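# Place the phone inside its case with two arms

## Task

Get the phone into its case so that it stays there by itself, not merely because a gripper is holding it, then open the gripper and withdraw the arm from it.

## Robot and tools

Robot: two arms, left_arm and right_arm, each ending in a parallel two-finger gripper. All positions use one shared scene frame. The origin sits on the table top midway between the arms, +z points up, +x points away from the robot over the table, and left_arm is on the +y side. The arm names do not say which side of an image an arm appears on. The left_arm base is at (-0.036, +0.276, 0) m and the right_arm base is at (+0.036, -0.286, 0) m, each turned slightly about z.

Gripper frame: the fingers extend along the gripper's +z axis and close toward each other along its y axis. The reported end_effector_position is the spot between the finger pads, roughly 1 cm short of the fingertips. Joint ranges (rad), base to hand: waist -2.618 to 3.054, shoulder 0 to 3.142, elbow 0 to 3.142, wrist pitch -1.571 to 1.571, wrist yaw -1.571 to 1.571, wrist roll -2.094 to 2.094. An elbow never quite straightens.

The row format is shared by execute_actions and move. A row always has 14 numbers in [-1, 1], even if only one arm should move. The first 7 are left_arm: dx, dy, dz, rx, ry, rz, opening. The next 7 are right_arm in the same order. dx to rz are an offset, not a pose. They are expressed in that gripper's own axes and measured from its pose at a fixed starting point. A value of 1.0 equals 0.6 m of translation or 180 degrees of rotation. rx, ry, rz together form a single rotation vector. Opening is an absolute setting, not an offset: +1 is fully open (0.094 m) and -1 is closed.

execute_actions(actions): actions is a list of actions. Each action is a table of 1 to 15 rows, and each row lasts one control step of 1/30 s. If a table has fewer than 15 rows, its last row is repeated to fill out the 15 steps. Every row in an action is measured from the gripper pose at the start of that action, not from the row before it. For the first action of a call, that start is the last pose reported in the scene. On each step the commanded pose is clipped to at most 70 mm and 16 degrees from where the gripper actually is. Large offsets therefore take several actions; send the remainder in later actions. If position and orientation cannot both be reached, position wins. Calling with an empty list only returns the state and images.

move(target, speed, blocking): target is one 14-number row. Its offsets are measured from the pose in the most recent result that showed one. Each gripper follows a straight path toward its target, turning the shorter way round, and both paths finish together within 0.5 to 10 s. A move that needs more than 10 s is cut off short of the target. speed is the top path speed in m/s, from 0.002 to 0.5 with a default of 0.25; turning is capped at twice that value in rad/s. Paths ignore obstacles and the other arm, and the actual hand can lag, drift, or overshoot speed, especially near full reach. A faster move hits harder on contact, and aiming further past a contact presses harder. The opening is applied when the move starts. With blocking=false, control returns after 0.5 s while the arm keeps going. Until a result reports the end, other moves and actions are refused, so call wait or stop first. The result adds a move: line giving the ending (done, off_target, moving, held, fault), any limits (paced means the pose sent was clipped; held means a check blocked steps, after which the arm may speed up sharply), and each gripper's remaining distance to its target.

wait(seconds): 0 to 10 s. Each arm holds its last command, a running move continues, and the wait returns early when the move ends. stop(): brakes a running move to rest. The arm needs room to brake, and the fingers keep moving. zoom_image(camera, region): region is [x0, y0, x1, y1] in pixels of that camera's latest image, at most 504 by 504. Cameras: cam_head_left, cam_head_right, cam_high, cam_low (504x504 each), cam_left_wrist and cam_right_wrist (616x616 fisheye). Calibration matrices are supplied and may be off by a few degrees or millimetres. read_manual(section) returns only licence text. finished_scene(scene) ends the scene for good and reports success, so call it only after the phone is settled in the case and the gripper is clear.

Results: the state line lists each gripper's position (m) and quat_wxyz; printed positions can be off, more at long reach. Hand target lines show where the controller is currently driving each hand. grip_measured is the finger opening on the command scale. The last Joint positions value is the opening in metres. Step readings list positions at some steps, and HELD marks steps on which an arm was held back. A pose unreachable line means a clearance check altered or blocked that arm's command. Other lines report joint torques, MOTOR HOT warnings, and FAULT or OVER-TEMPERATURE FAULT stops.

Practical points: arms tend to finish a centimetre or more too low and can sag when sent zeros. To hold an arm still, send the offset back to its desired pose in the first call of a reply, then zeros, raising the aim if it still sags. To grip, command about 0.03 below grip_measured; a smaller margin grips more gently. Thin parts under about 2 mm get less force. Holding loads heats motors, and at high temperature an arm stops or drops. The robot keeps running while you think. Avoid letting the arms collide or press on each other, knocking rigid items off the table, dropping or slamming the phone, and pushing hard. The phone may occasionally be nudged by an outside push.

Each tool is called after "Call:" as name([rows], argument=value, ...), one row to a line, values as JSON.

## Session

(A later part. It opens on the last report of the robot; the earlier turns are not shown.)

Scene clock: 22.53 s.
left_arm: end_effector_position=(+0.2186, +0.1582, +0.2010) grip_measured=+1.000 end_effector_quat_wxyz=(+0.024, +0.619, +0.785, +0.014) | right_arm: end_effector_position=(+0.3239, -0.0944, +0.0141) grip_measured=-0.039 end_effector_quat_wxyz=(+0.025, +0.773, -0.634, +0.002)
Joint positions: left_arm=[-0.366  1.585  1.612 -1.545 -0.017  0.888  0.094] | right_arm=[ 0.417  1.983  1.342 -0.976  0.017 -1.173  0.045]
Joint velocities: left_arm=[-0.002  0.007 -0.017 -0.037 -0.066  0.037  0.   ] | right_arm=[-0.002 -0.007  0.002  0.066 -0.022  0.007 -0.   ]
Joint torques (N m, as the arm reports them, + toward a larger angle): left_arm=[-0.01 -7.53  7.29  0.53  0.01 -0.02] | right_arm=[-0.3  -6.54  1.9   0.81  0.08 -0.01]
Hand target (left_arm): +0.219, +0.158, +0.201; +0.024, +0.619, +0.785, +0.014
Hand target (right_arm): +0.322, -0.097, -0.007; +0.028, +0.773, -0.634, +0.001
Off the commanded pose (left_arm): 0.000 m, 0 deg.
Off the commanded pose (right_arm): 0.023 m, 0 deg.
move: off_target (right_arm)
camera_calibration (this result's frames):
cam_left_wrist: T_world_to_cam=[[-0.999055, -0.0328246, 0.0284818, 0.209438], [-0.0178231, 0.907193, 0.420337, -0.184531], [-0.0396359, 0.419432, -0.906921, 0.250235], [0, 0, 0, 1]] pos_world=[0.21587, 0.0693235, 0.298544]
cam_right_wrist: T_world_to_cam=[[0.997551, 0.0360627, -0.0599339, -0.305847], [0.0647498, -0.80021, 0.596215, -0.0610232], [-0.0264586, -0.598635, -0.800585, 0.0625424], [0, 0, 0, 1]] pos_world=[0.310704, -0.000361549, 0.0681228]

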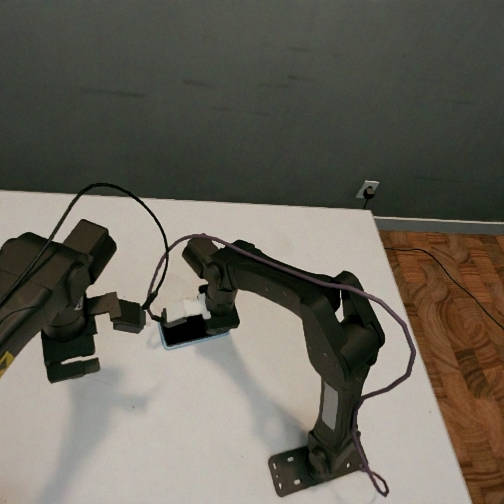

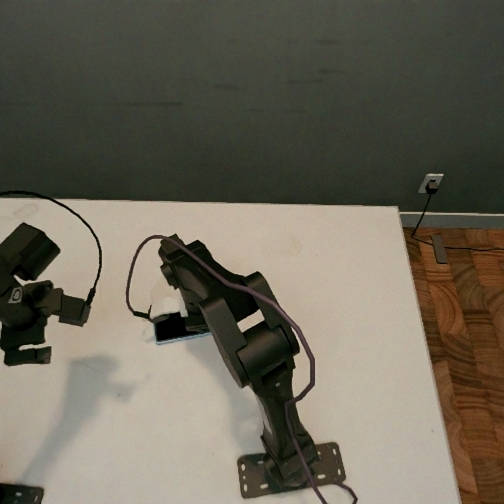

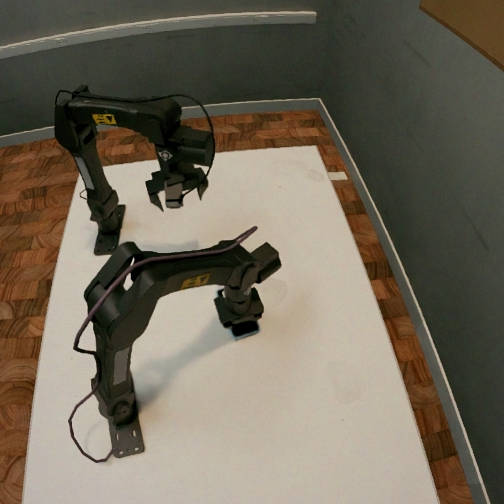

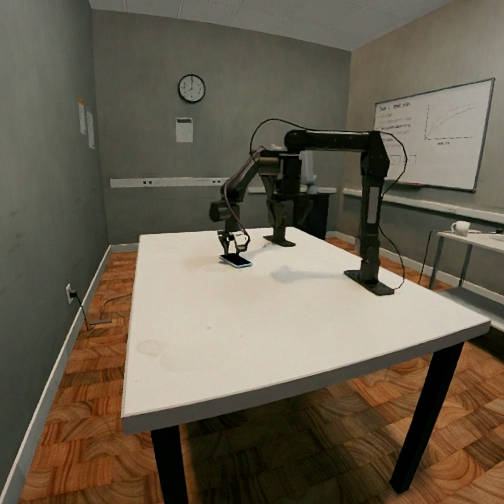

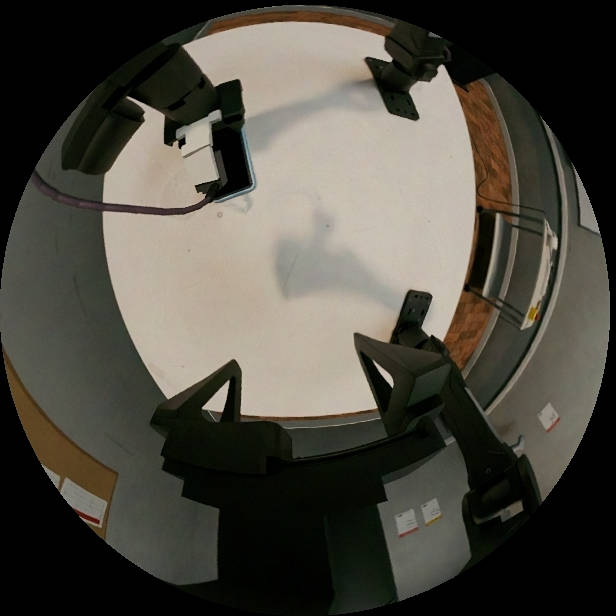

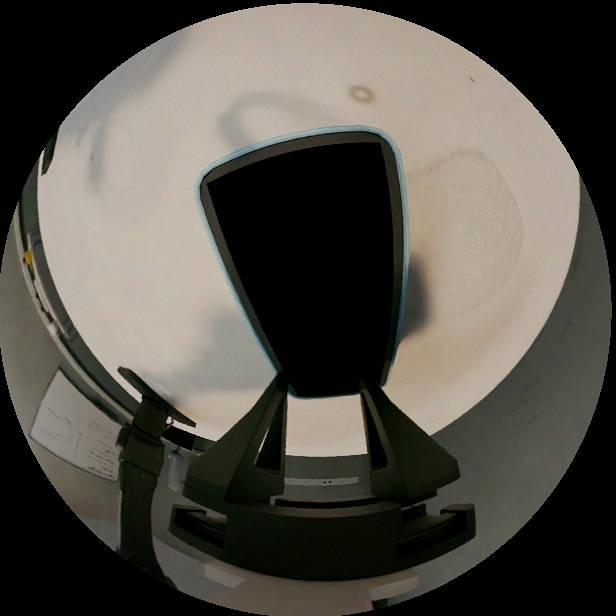

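Call:
move(target=[0,0,0,0,0,0,1,0,0,-0.07,0,0,0,-0.04], speed=0.1)

Call:
move(target=[0,0,0,0,0,0,1,-0.152,-0.009,-0.015,0.012,-0.012,0,-0.04], speed=0.12)

Call:
move(target=[0,0,0,0,0,0,1,0,0,0.075,0,0,0,-0.04], speed=0.025)

Call:
zoom_image(camera="cam_low", region=[200, 200, 280, 280])

Scene clock: 23.90 s.
left_arm: end_effector_position=(+0.2186, +0.1582, +0.2010) grip_measured=+1.000 end_effector_quat_wxyz=(+0.024, +0.619, +0.785, +0.014) | right_arm: end_effector_position=(+0.3185, -0.0981, +0.0396) grip_measured=-0.039 end_effector_quat_wxyz=(+0.044, +0.772, -0.634, -0.004)
Joint positions: left_arm=[-0.366  1.585  1.612 -1.545 -0.017  0.888  0.094] | right_arm=[ 0.417  1.962  1.417 -1.112  0.017 -1.173  0.045]
Joint velocities: left_arm=[-0.012  0.002 -0.017 -0.051  0.037  0.095  0.   ] | right_arm=[ 0.012  0.002 -0.002  0.081 -0.037 -0.022 -0.   ]
Joint torques (N m, as the arm reports them, + toward a larger angle): left_arm=[ 0.   -7.56  7.27  0.54  0.01 -0.02] | right_arm=[  0.21 -10.93   8.57  -0.16   0.08   0.01]
Hand target (left_arm): +0.219, +0.158, +0.201; +0.024, +0.619, +0.785, +0.014
Hand target (right_arm): +0.324, -0.093, +0.056; +0.024, +0.773, -0.634, +0.002
Off the commanded pose (left_arm): 0.000 m, 0 deg.
Off the commanded pose (right_arm): 0.019 m, 2 deg.
move: off_target (right_arm)
camera_calibration (this result's frames):
cam_left_wrist: T_world_to_cam=[[-0.999055, -0.0328246, 0.0284818, 0.209438], [-0.0178231, 0.907193, 0.420337, -0.184531], [-0.0396359, 0.419432, -0.906921, 0.250235], [0, 0, 0, 1]] pos_world=[0.21587, 0.0693235, 0.298544]
cam_right_wrist: T_world_to_cam=[[0.995028, 0.0343602, -0.0934843, -0.296842], [0.0846091, -0.786809, 0.61137, -0.0843687], [-0.0525475, -0.616239, -0.785804, 0.0865868], [0, 0, 0, 1]] pos_world=[0.307055, -0.00282431, 0.0918706]

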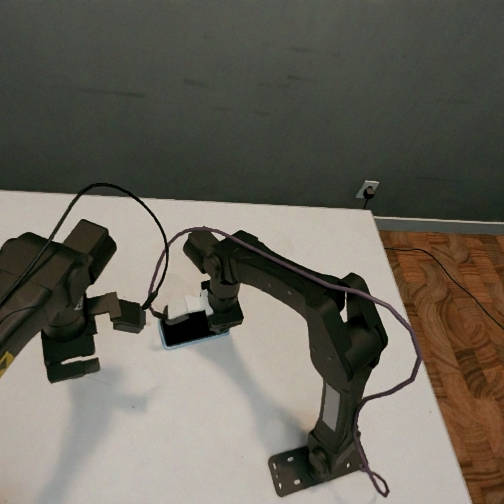

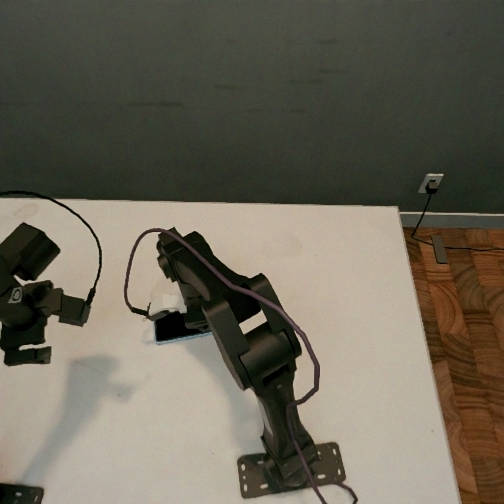

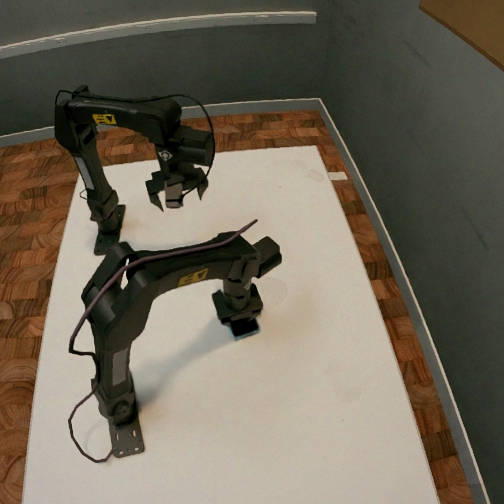

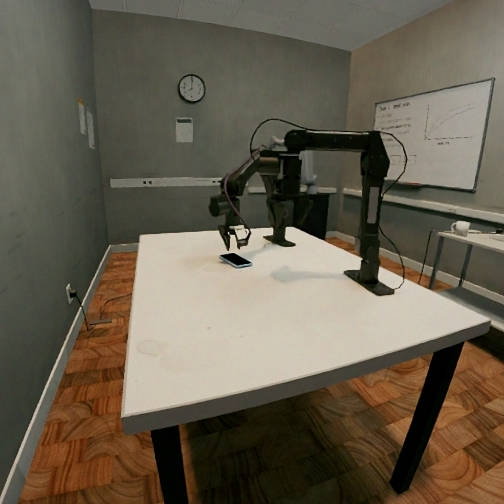

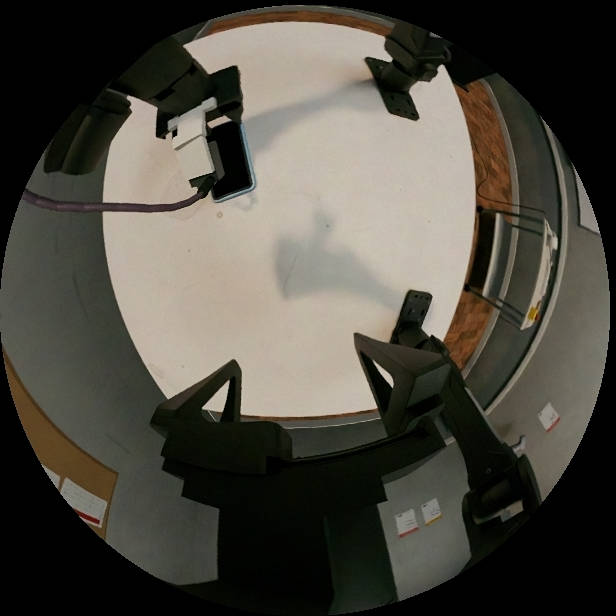

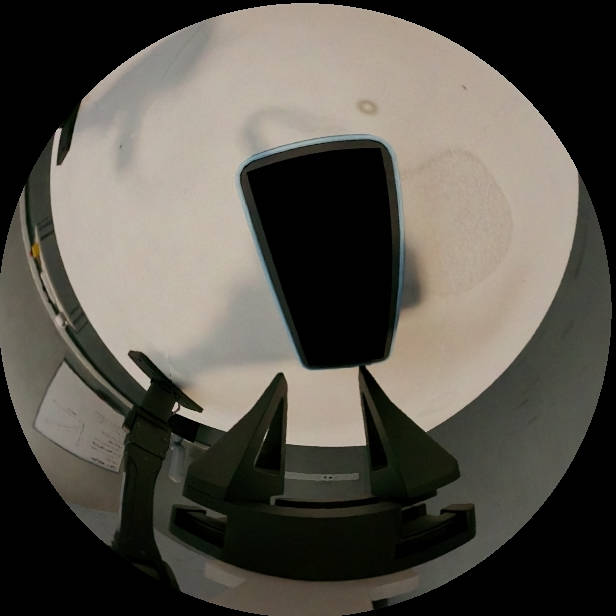

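Scene clock: 25.13 s.
left_arm: end_effector_position=(+0.2186, +0.1582, +0.2010) grip_measured=+1.000 end_effector_quat_wxyz=(+0.024, +0.619, +0.785, +0.014) | right_arm: end_effector_position=(+0.3054, -0.0154, +0.0350) grip_measured=-0.039 end_effector_quat_wxyz=(+0.028, +0.776, -0.630, +0.003)
Joint positions: left_arm=[-0.366  1.585  1.612 -1.545 -0.017  0.888  0.094] | right_arm=[ 0.614  2.095  1.597 -1.128  0.011 -0.988  0.045]
Joint velocities: left_arm=[ 0.002  0.012 -0.012 -0.051 -0.007 -0.066  0.   ] | right_arm=[-0.017 -0.012 -0.002 -0.066 -0.095  0.051 -0.001]
Joint torques (N m, as the arm reports them, + toward a larger angle): left_arm=[-0.01 -7.52  7.29  0.54  0.01 -0.02] | right_arm=[  0.08 -10.09   9.03  -0.08  -0.04   0.13]
Hand target (left_arm): +0.219, +0.158, +0.201; +0.024, +0.619, +0.785, +0.014
Hand target (right_arm): +0.308, -0.008, +0.043; +0.018, +0.773, -0.634, -0.003
Off the commanded pose (left_arm): 0.000 m, 0 deg.
Off the commanded pose (right_arm): 0.012 m, 2 deg.
move: off_target (right_arm)
camera_calibration (this result's frames):
cam_left_wrist: T_world_to_cam=[[-0.999055, -0.0328246, 0.0284818, 0.209438], [-0.0178231, 0.907193, 0.420337, -0.184531], [-0.0396359, 0.419432, -0.906921, 0.250235], [0, 0, 0, 1]] pos_world=[0.21587, 0.0693235, 0.298544]
cam_right_wrist: T_world_to_cam=[[0.996921, 0.0466589, -0.0630144, -0.288455], [0.0752152, -0.796097, 0.600476, -0.0123351], [-0.022148, -0.603367, -0.797156, 0.124529], [0, 0, 0, 1]] pos_world=[0.291253, 0.0787759, 0.0884992]

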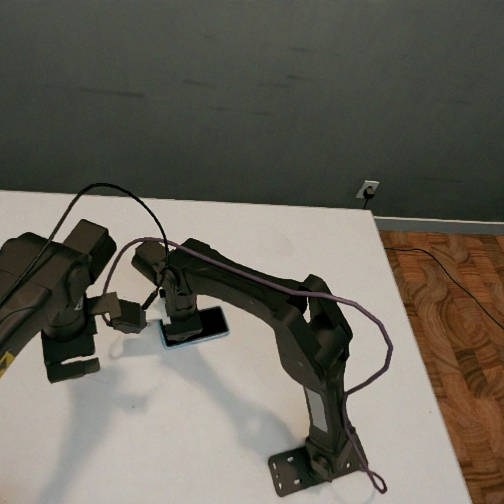

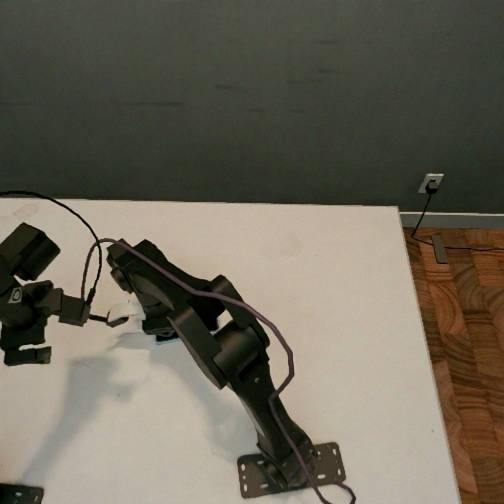

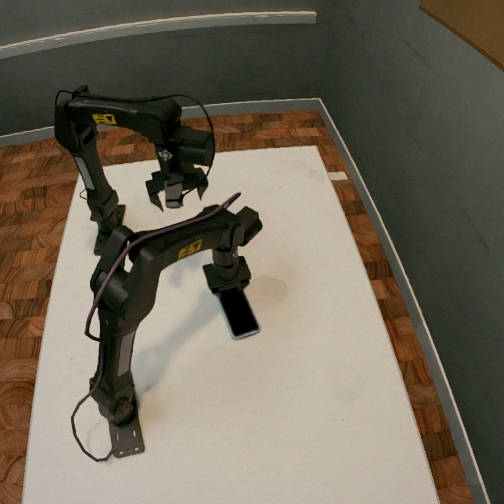

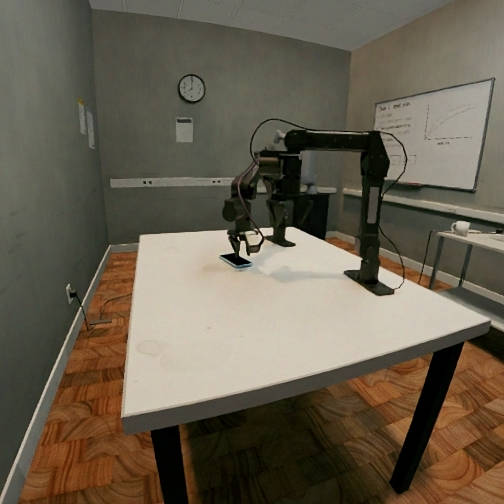

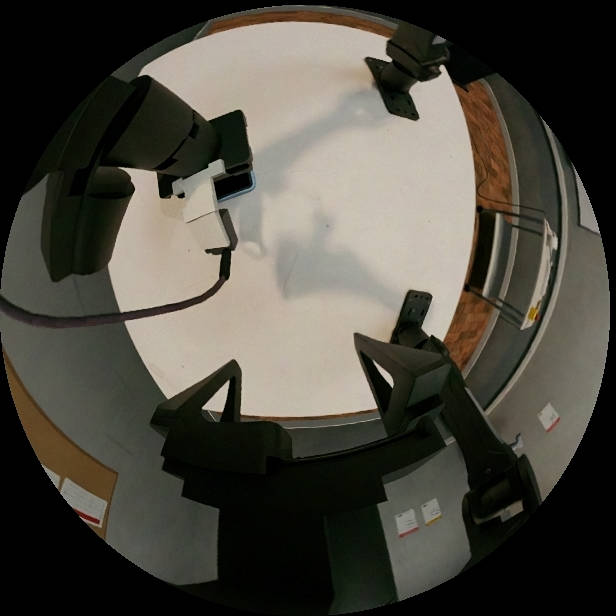

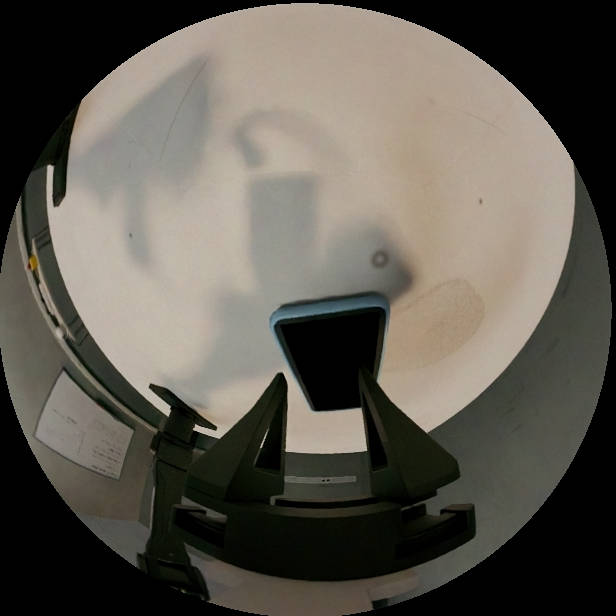

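Scene clock: 27.17 s.
left_arm: end_effector_position=(+0.2186, +0.1582, +0.2010) grip_measured=+1.000 end_effector_quat_wxyz=(+0.024, +0.619, +0.785, +0.014) | right_arm: end_effector_position=(+0.3039, -0.0170, +0.0140) grip_measured=-0.039 end_effector_quat_wxyz=(+0.027, +0.776, -0.630, +0.003)
Joint positions: left_arm=[-0.366  1.585  1.612 -1.545 -0.017  0.888  0.094] | right_arm=[ 0.614  2.109  1.533 -1.047  0.011 -0.988  0.045]
Joint velocities: left_arm=[-0.012 -0.002  0.007 -0.051 -0.007 -0.066  0.   ] | right_arm=[-0.012 -0.007 -0.002 -0.051 -0.022 -0.095 -0.001]
Joint torques (N m, as the arm reports them, + toward a larger angle): left_arm=[-0.02 -7.55  7.3   0.54  0.01 -0.02] | right_arm=[-0.29 -7.64  1.91  0.86  0.09 -0.04]
Hand target (left_arm): +0.219, +0.158, +0.201; +0.024, +0.619, +0.785, +0.014
Hand target (right_arm): +0.304, -0.018, -0.009; +0.029, +0.776, -0.630, +0.002
Off the commanded pose (left_arm): 0.000 m, 0 deg.
Off the commanded pose (right_arm): 0.024 m, 0 deg.
move: off_target (right_arm)
camera_calibration (this result's frames):
cam_left_wrist: T_world_to_cam=[[-0.999055, -0.0328246, 0.0284818, 0.209438], [-0.0178231, 0.907193, 0.420337, -0.184531], [-0.0396359, 0.419432, -0.906921, 0.250235], [0, 0, 0, 1]] pos_world=[0.21587, 0.0693235, 0.298544]
cam_right_wrist: T_world_to_cam=[[0.997024, 0.0463628, -0.0615962, -0.288263], [0.074096, -0.796932, 0.599508, -0.000506904], [-0.0212931, -0.602288, -0.797995, 0.106646], [0, 0, 0, 1]] pos_world=[0.289713, 0.0771921, 0.0676508]

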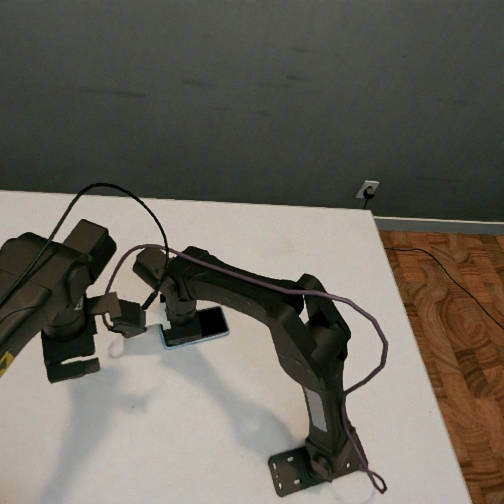

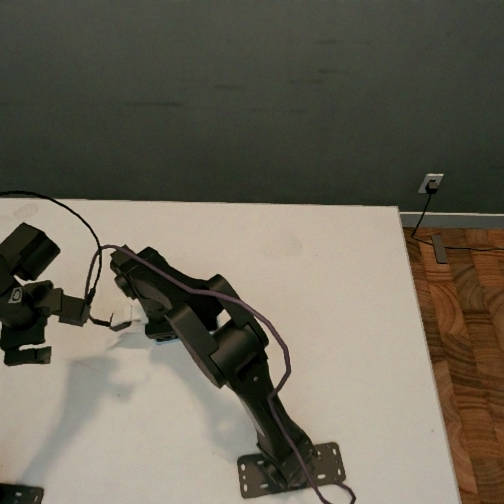

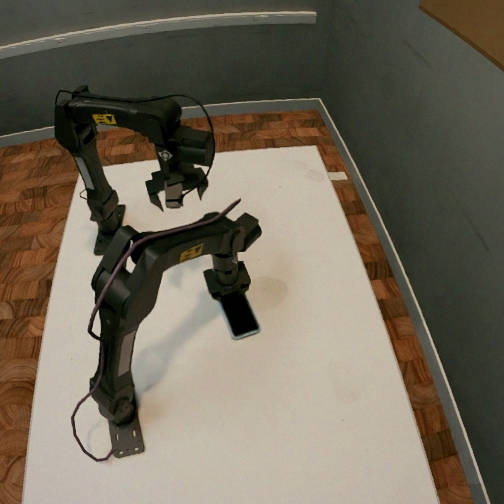

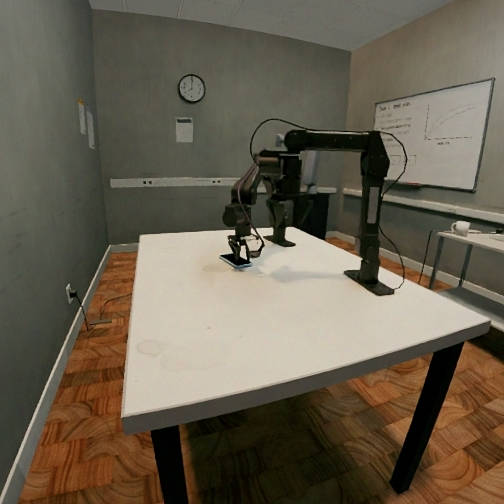

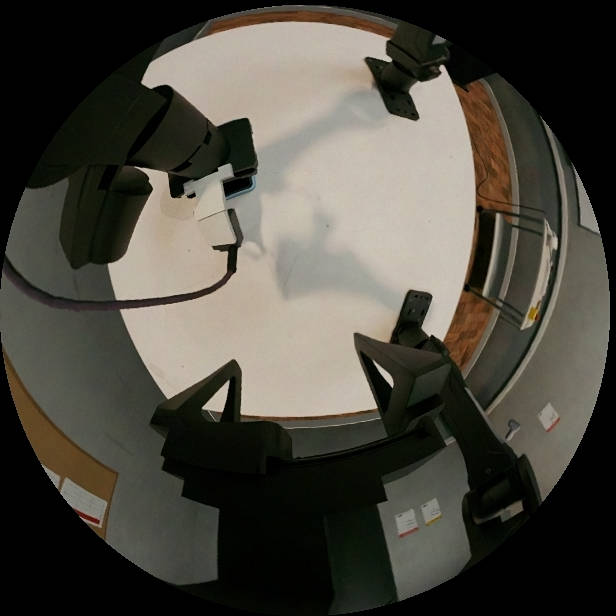

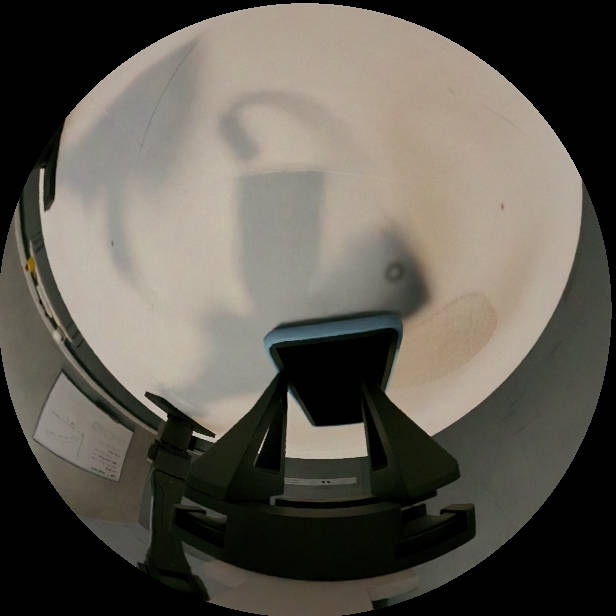

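Region (200, 200, 280, 280) of cam_low's 504x504 image, scaled by 6.300, with more detail than that image has.

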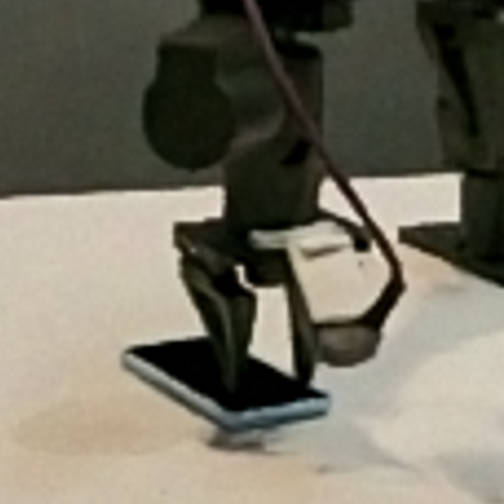

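All three points read ~0.014. Lift and retreat.

Call:
move(target=[0,0,0,0,0,0,1,0,0,-0.15,0,0,0,1], speed=0.15)

Call:
move(target=[0,0,0,0,0,0,1,0.35,0.12,-0.15,0,0,0,1], speed=0.3)

Call:
zoom_image(camera="cam_head_left", region=[140, 290, 250, 360])

Call:
zoom_image(camera="cam_low", region=[200, 230, 280, 280])

Call:
zoom_image(camera="cam_high", region=[200, 270, 280, 350])

Call:
zoom_image(camera="cam_left_wrist", region=[170, 100, 290, 220])

Scene clock: 28.70 s.
left_arm: end_effector_position=(+0.2186, +0.1582, +0.2010) grip_measured=+1.000 end_effector_quat_wxyz=(+0.024, +0.619, +0.785, +0.014) | right_arm: end_effector_position=(+0.3018, -0.0163, +0.0886) grip_measured=+1.000 end_effector_quat_wxyz=(+0.044, +0.776, -0.629, -0.002)
Joint positions: left_arm=[-0.366  1.585  1.612 -1.545 -0.017  0.888  0.094] | right_arm=[ 0.616  2.082  1.791 -1.367  0.005 -0.988  0.094]
Joint velocities: left_arm=[-0.002  0.012  0.002  0.022  0.051  0.081  0.   ] | right_arm=[-0.002 -0.002  0.012 -0.007 -0.007  0.066  0.   ]
Joint torques (N m, as the arm reports them, + toward a larger angle): left_arm=[-0.05 -7.56  7.3   0.52  0.01 -0.02] | right_arm=[  0.04 -11.46   8.74  -0.12   0.14   0.01]
Hand target (left_arm): +0.219, +0.158, +0.201; +0.024, +0.619, +0.785, +0.014
Hand target (right_arm): +0.305, -0.013, +0.104; +0.027, +0.776, -0.630, +0.003
Off the commanded pose (left_arm): 0.000 m, 0 deg.
Off the commanded pose (right_arm): 0.016 m, 2 deg.
move: off_target (right_arm)
camera_calibration (this result's frames):
cam_left_wrist: T_world_to_cam=[[-0.999055, -0.0328246, 0.0284818, 0.209438], [-0.0178231, 0.907193, 0.420337, -0.184531], [-0.0396359, 0.419432, -0.906921, 0.250235], [0, 0, 0, 1]] pos_world=[0.21587, 0.0693235, 0.298544]
cam_right_wrist: T_world_to_cam=[[0.99477, 0.0470555, -0.090651, -0.278339], [0.0930131, -0.784031, 0.613713, -0.0512831], [-0.0421946, -0.618936, -0.784307, 0.171338], [0, 0, 0, 1]] pos_world=[0.288883, 0.0789373, 0.140623]

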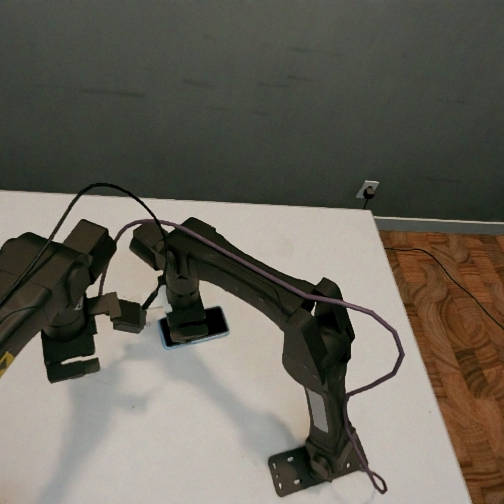

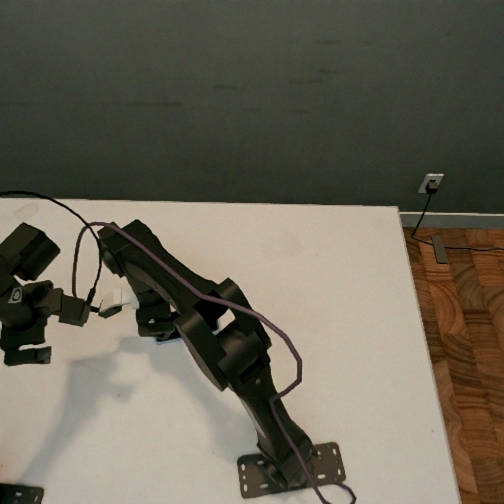

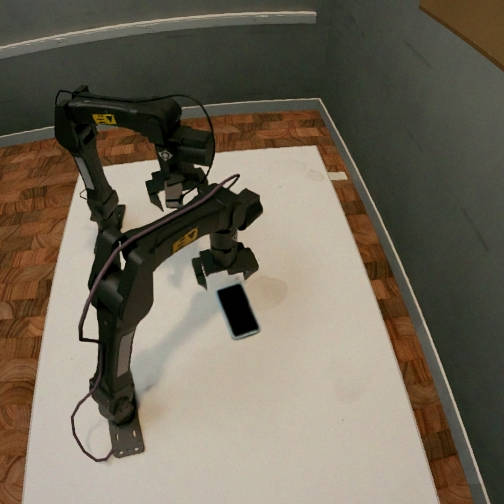

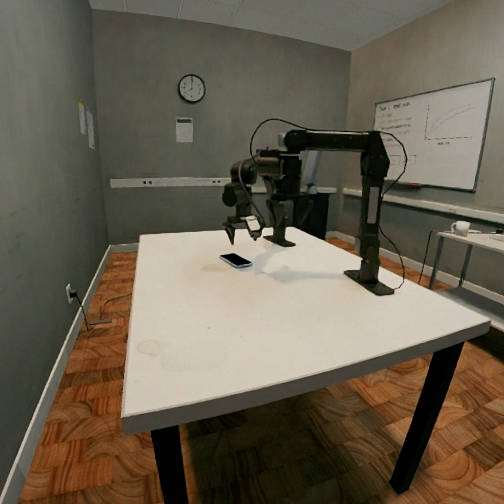

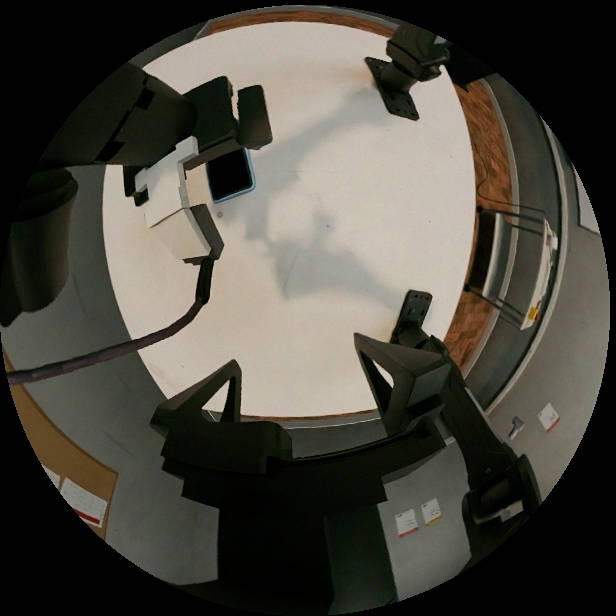

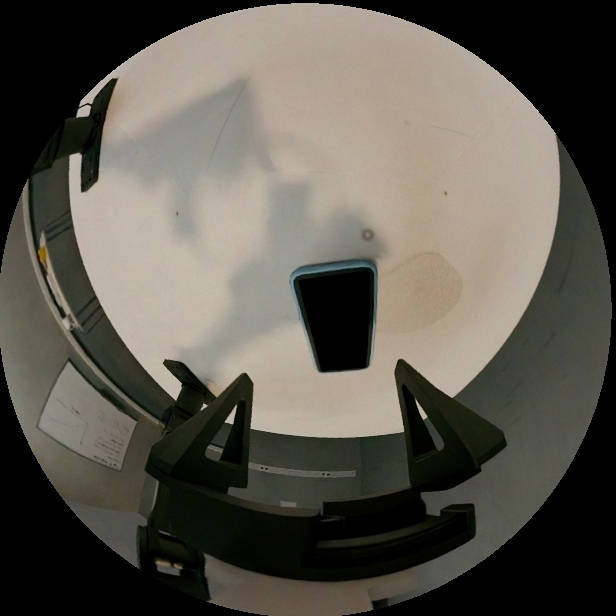

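Scene clock: 30.17 s.
left_arm: end_effector_position=(+0.2186, +0.1582, +0.2010) grip_measured=+1.000 end_effector_quat_wxyz=(+0.024, +0.619, +0.785, +0.014) | right_arm: end_effector_position=(+0.2864, -0.2259, +0.1925) grip_measured=+1.000 end_effector_quat_wxyz=(+0.009, +0.774, -0.633, +0.014)
Joint positions: left_arm=[-0.366  1.585  1.612 -1.545 -0.017  0.888  0.094] | right_arm=[ 0.079  1.541  1.534 -1.562  0.033 -1.515  0.094]
Joint velocities: left_arm=[-0.012 -0.012 -0.007 -0.022 -0.066 -0.051  0.   ] | right_arm=[-0.007 -0.007 -0.017 -0.037 -0.022 -0.051  0.   ]
Joint torques (N m, as the arm reports them, + toward a larger angle): left_arm=[-0.02 -7.53  7.29  0.53  0.01 -0.01] | right_arm=[-0.32 -6.29  4.22  0.01  0.06 -0.13]
Hand target (left_arm): +0.219, +0.158, +0.201; +0.024, +0.619, +0.785, +0.014
Hand target (right_arm): +0.277, -0.229, +0.191; +0.018, +0.778, -0.628, +0.006
Off the commanded pose (left_arm): 0.000 m, 0 deg.
Off the commanded pose (right_arm): 0.007 m, 4 deg.
joint sent to its limit (right arm) — the command would take joint 4 (wrist pitch) past its lower limit, so that joint was sent only as far as its limit.
move: off_target (right_arm)
camera_calibration (this result's frames):
cam_left_wrist: T_world_to_cam=[[-0.999055, -0.0328246, 0.0284818, 0.209438], [-0.0178231, 0.907193, 0.420337, -0.184531], [-0.0396359, 0.419432, -0.906921, 0.250235], [0, 0, 0, 1]] pos_world=[0.21587, 0.0693235, 0.298544]
cam_right_wrist: T_world_to_cam=[[0.998942, 0.0408342, -0.0211642, -0.259775], [0.0454437, -0.805399, 0.590988, -0.264752], [0.00708693, -0.591325, -0.806402, 0.118838], [0, 0, 0, 1]] pos_world=[0.270689, -0.132351, 0.246799]

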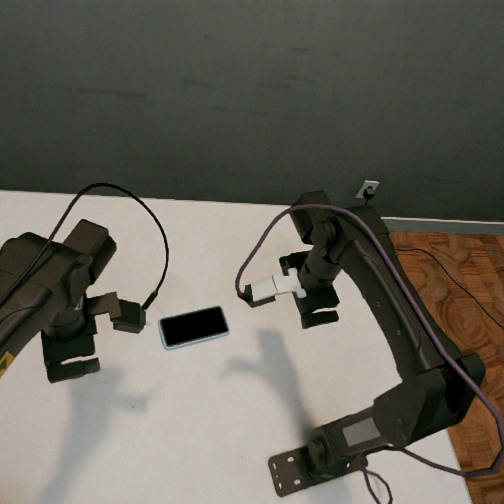

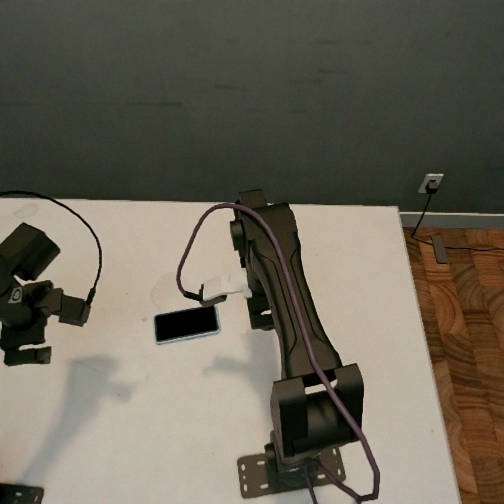

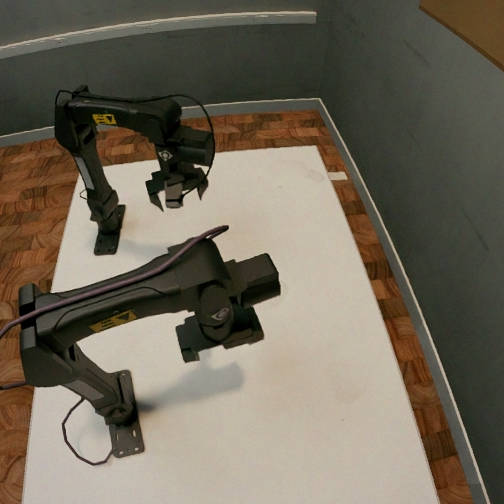

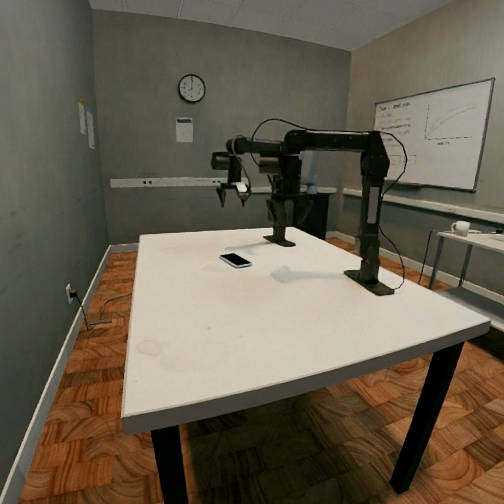

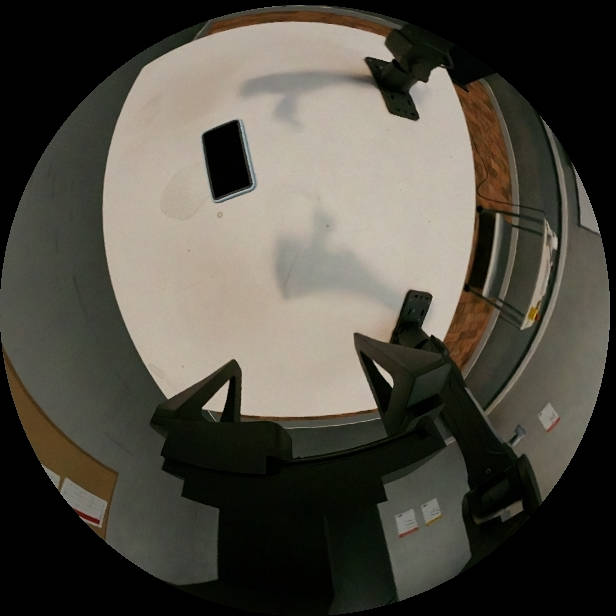

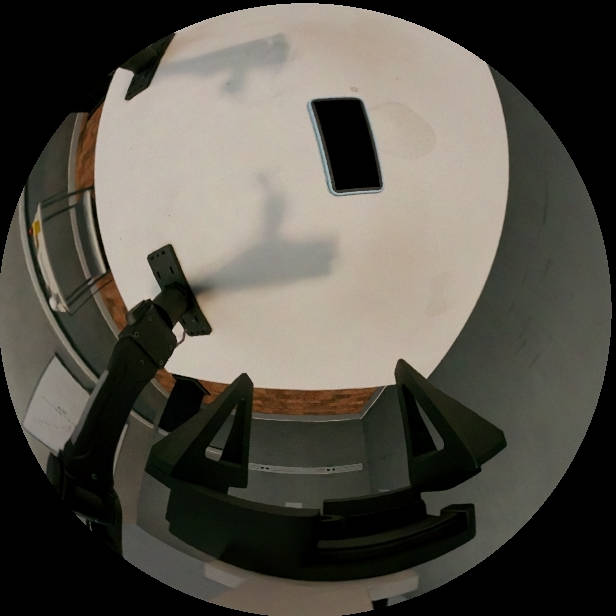

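Region (140, 290, 250, 360) of cam_head_left's 504x504 image, scaled by 4.582, with more detail than that image has; it fills the top 321 rows of this view, and the rest is white.

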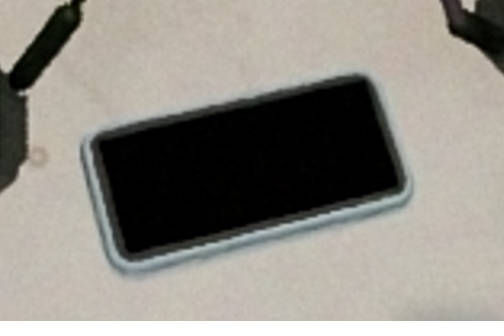

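Region (200, 230, 280, 280) of cam_low's 504x504 image, scaled by 6.300, with more detail than that image has; it fills the top 315 rows of this view, and the rest is white.

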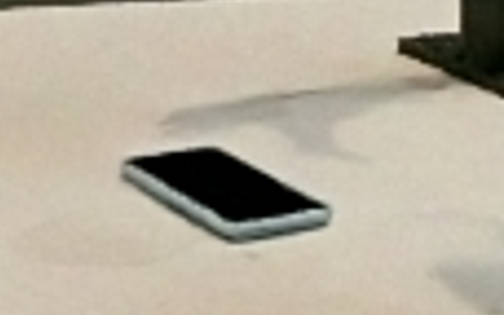

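Region (200, 270, 280, 350) of cam_high's 504x504 image, scaled by 6.300, with more detail than that image has.

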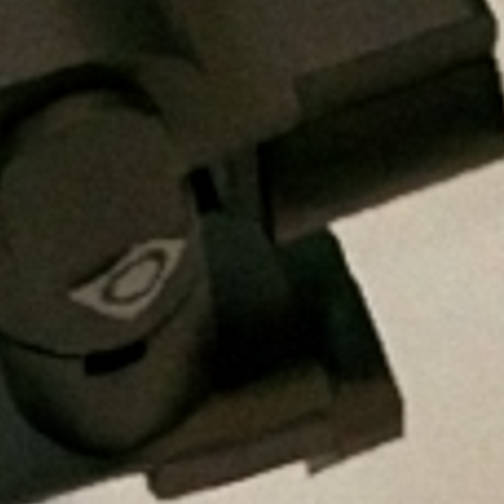

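Region (170, 100, 290, 220) of cam_left_wrist's 616x616 image, scaled by 4.200, with more detail than that image has.

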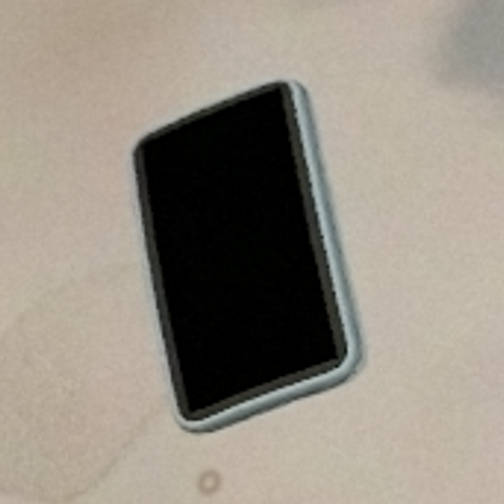

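Call:
zoom_image(camera="cam_right_wrist", region=[290, 85, 400, 205])

Region (290, 85, 400, 205) of cam_right_wrist's 616x616 image, scaled by 4.200, with more detail than that image has; it fills the left 462 columns of this view, and the rest is white.

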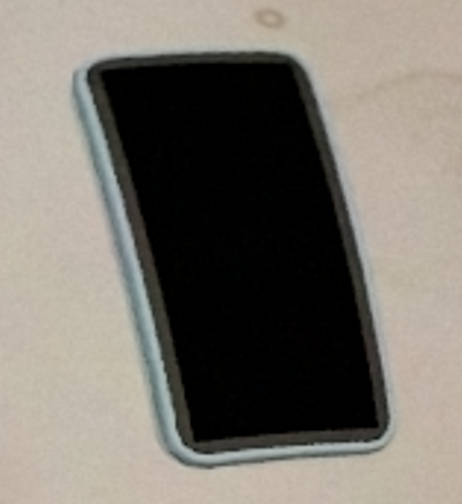

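Call:
finished_scene(scene=1)

The scene is finished: the task was done.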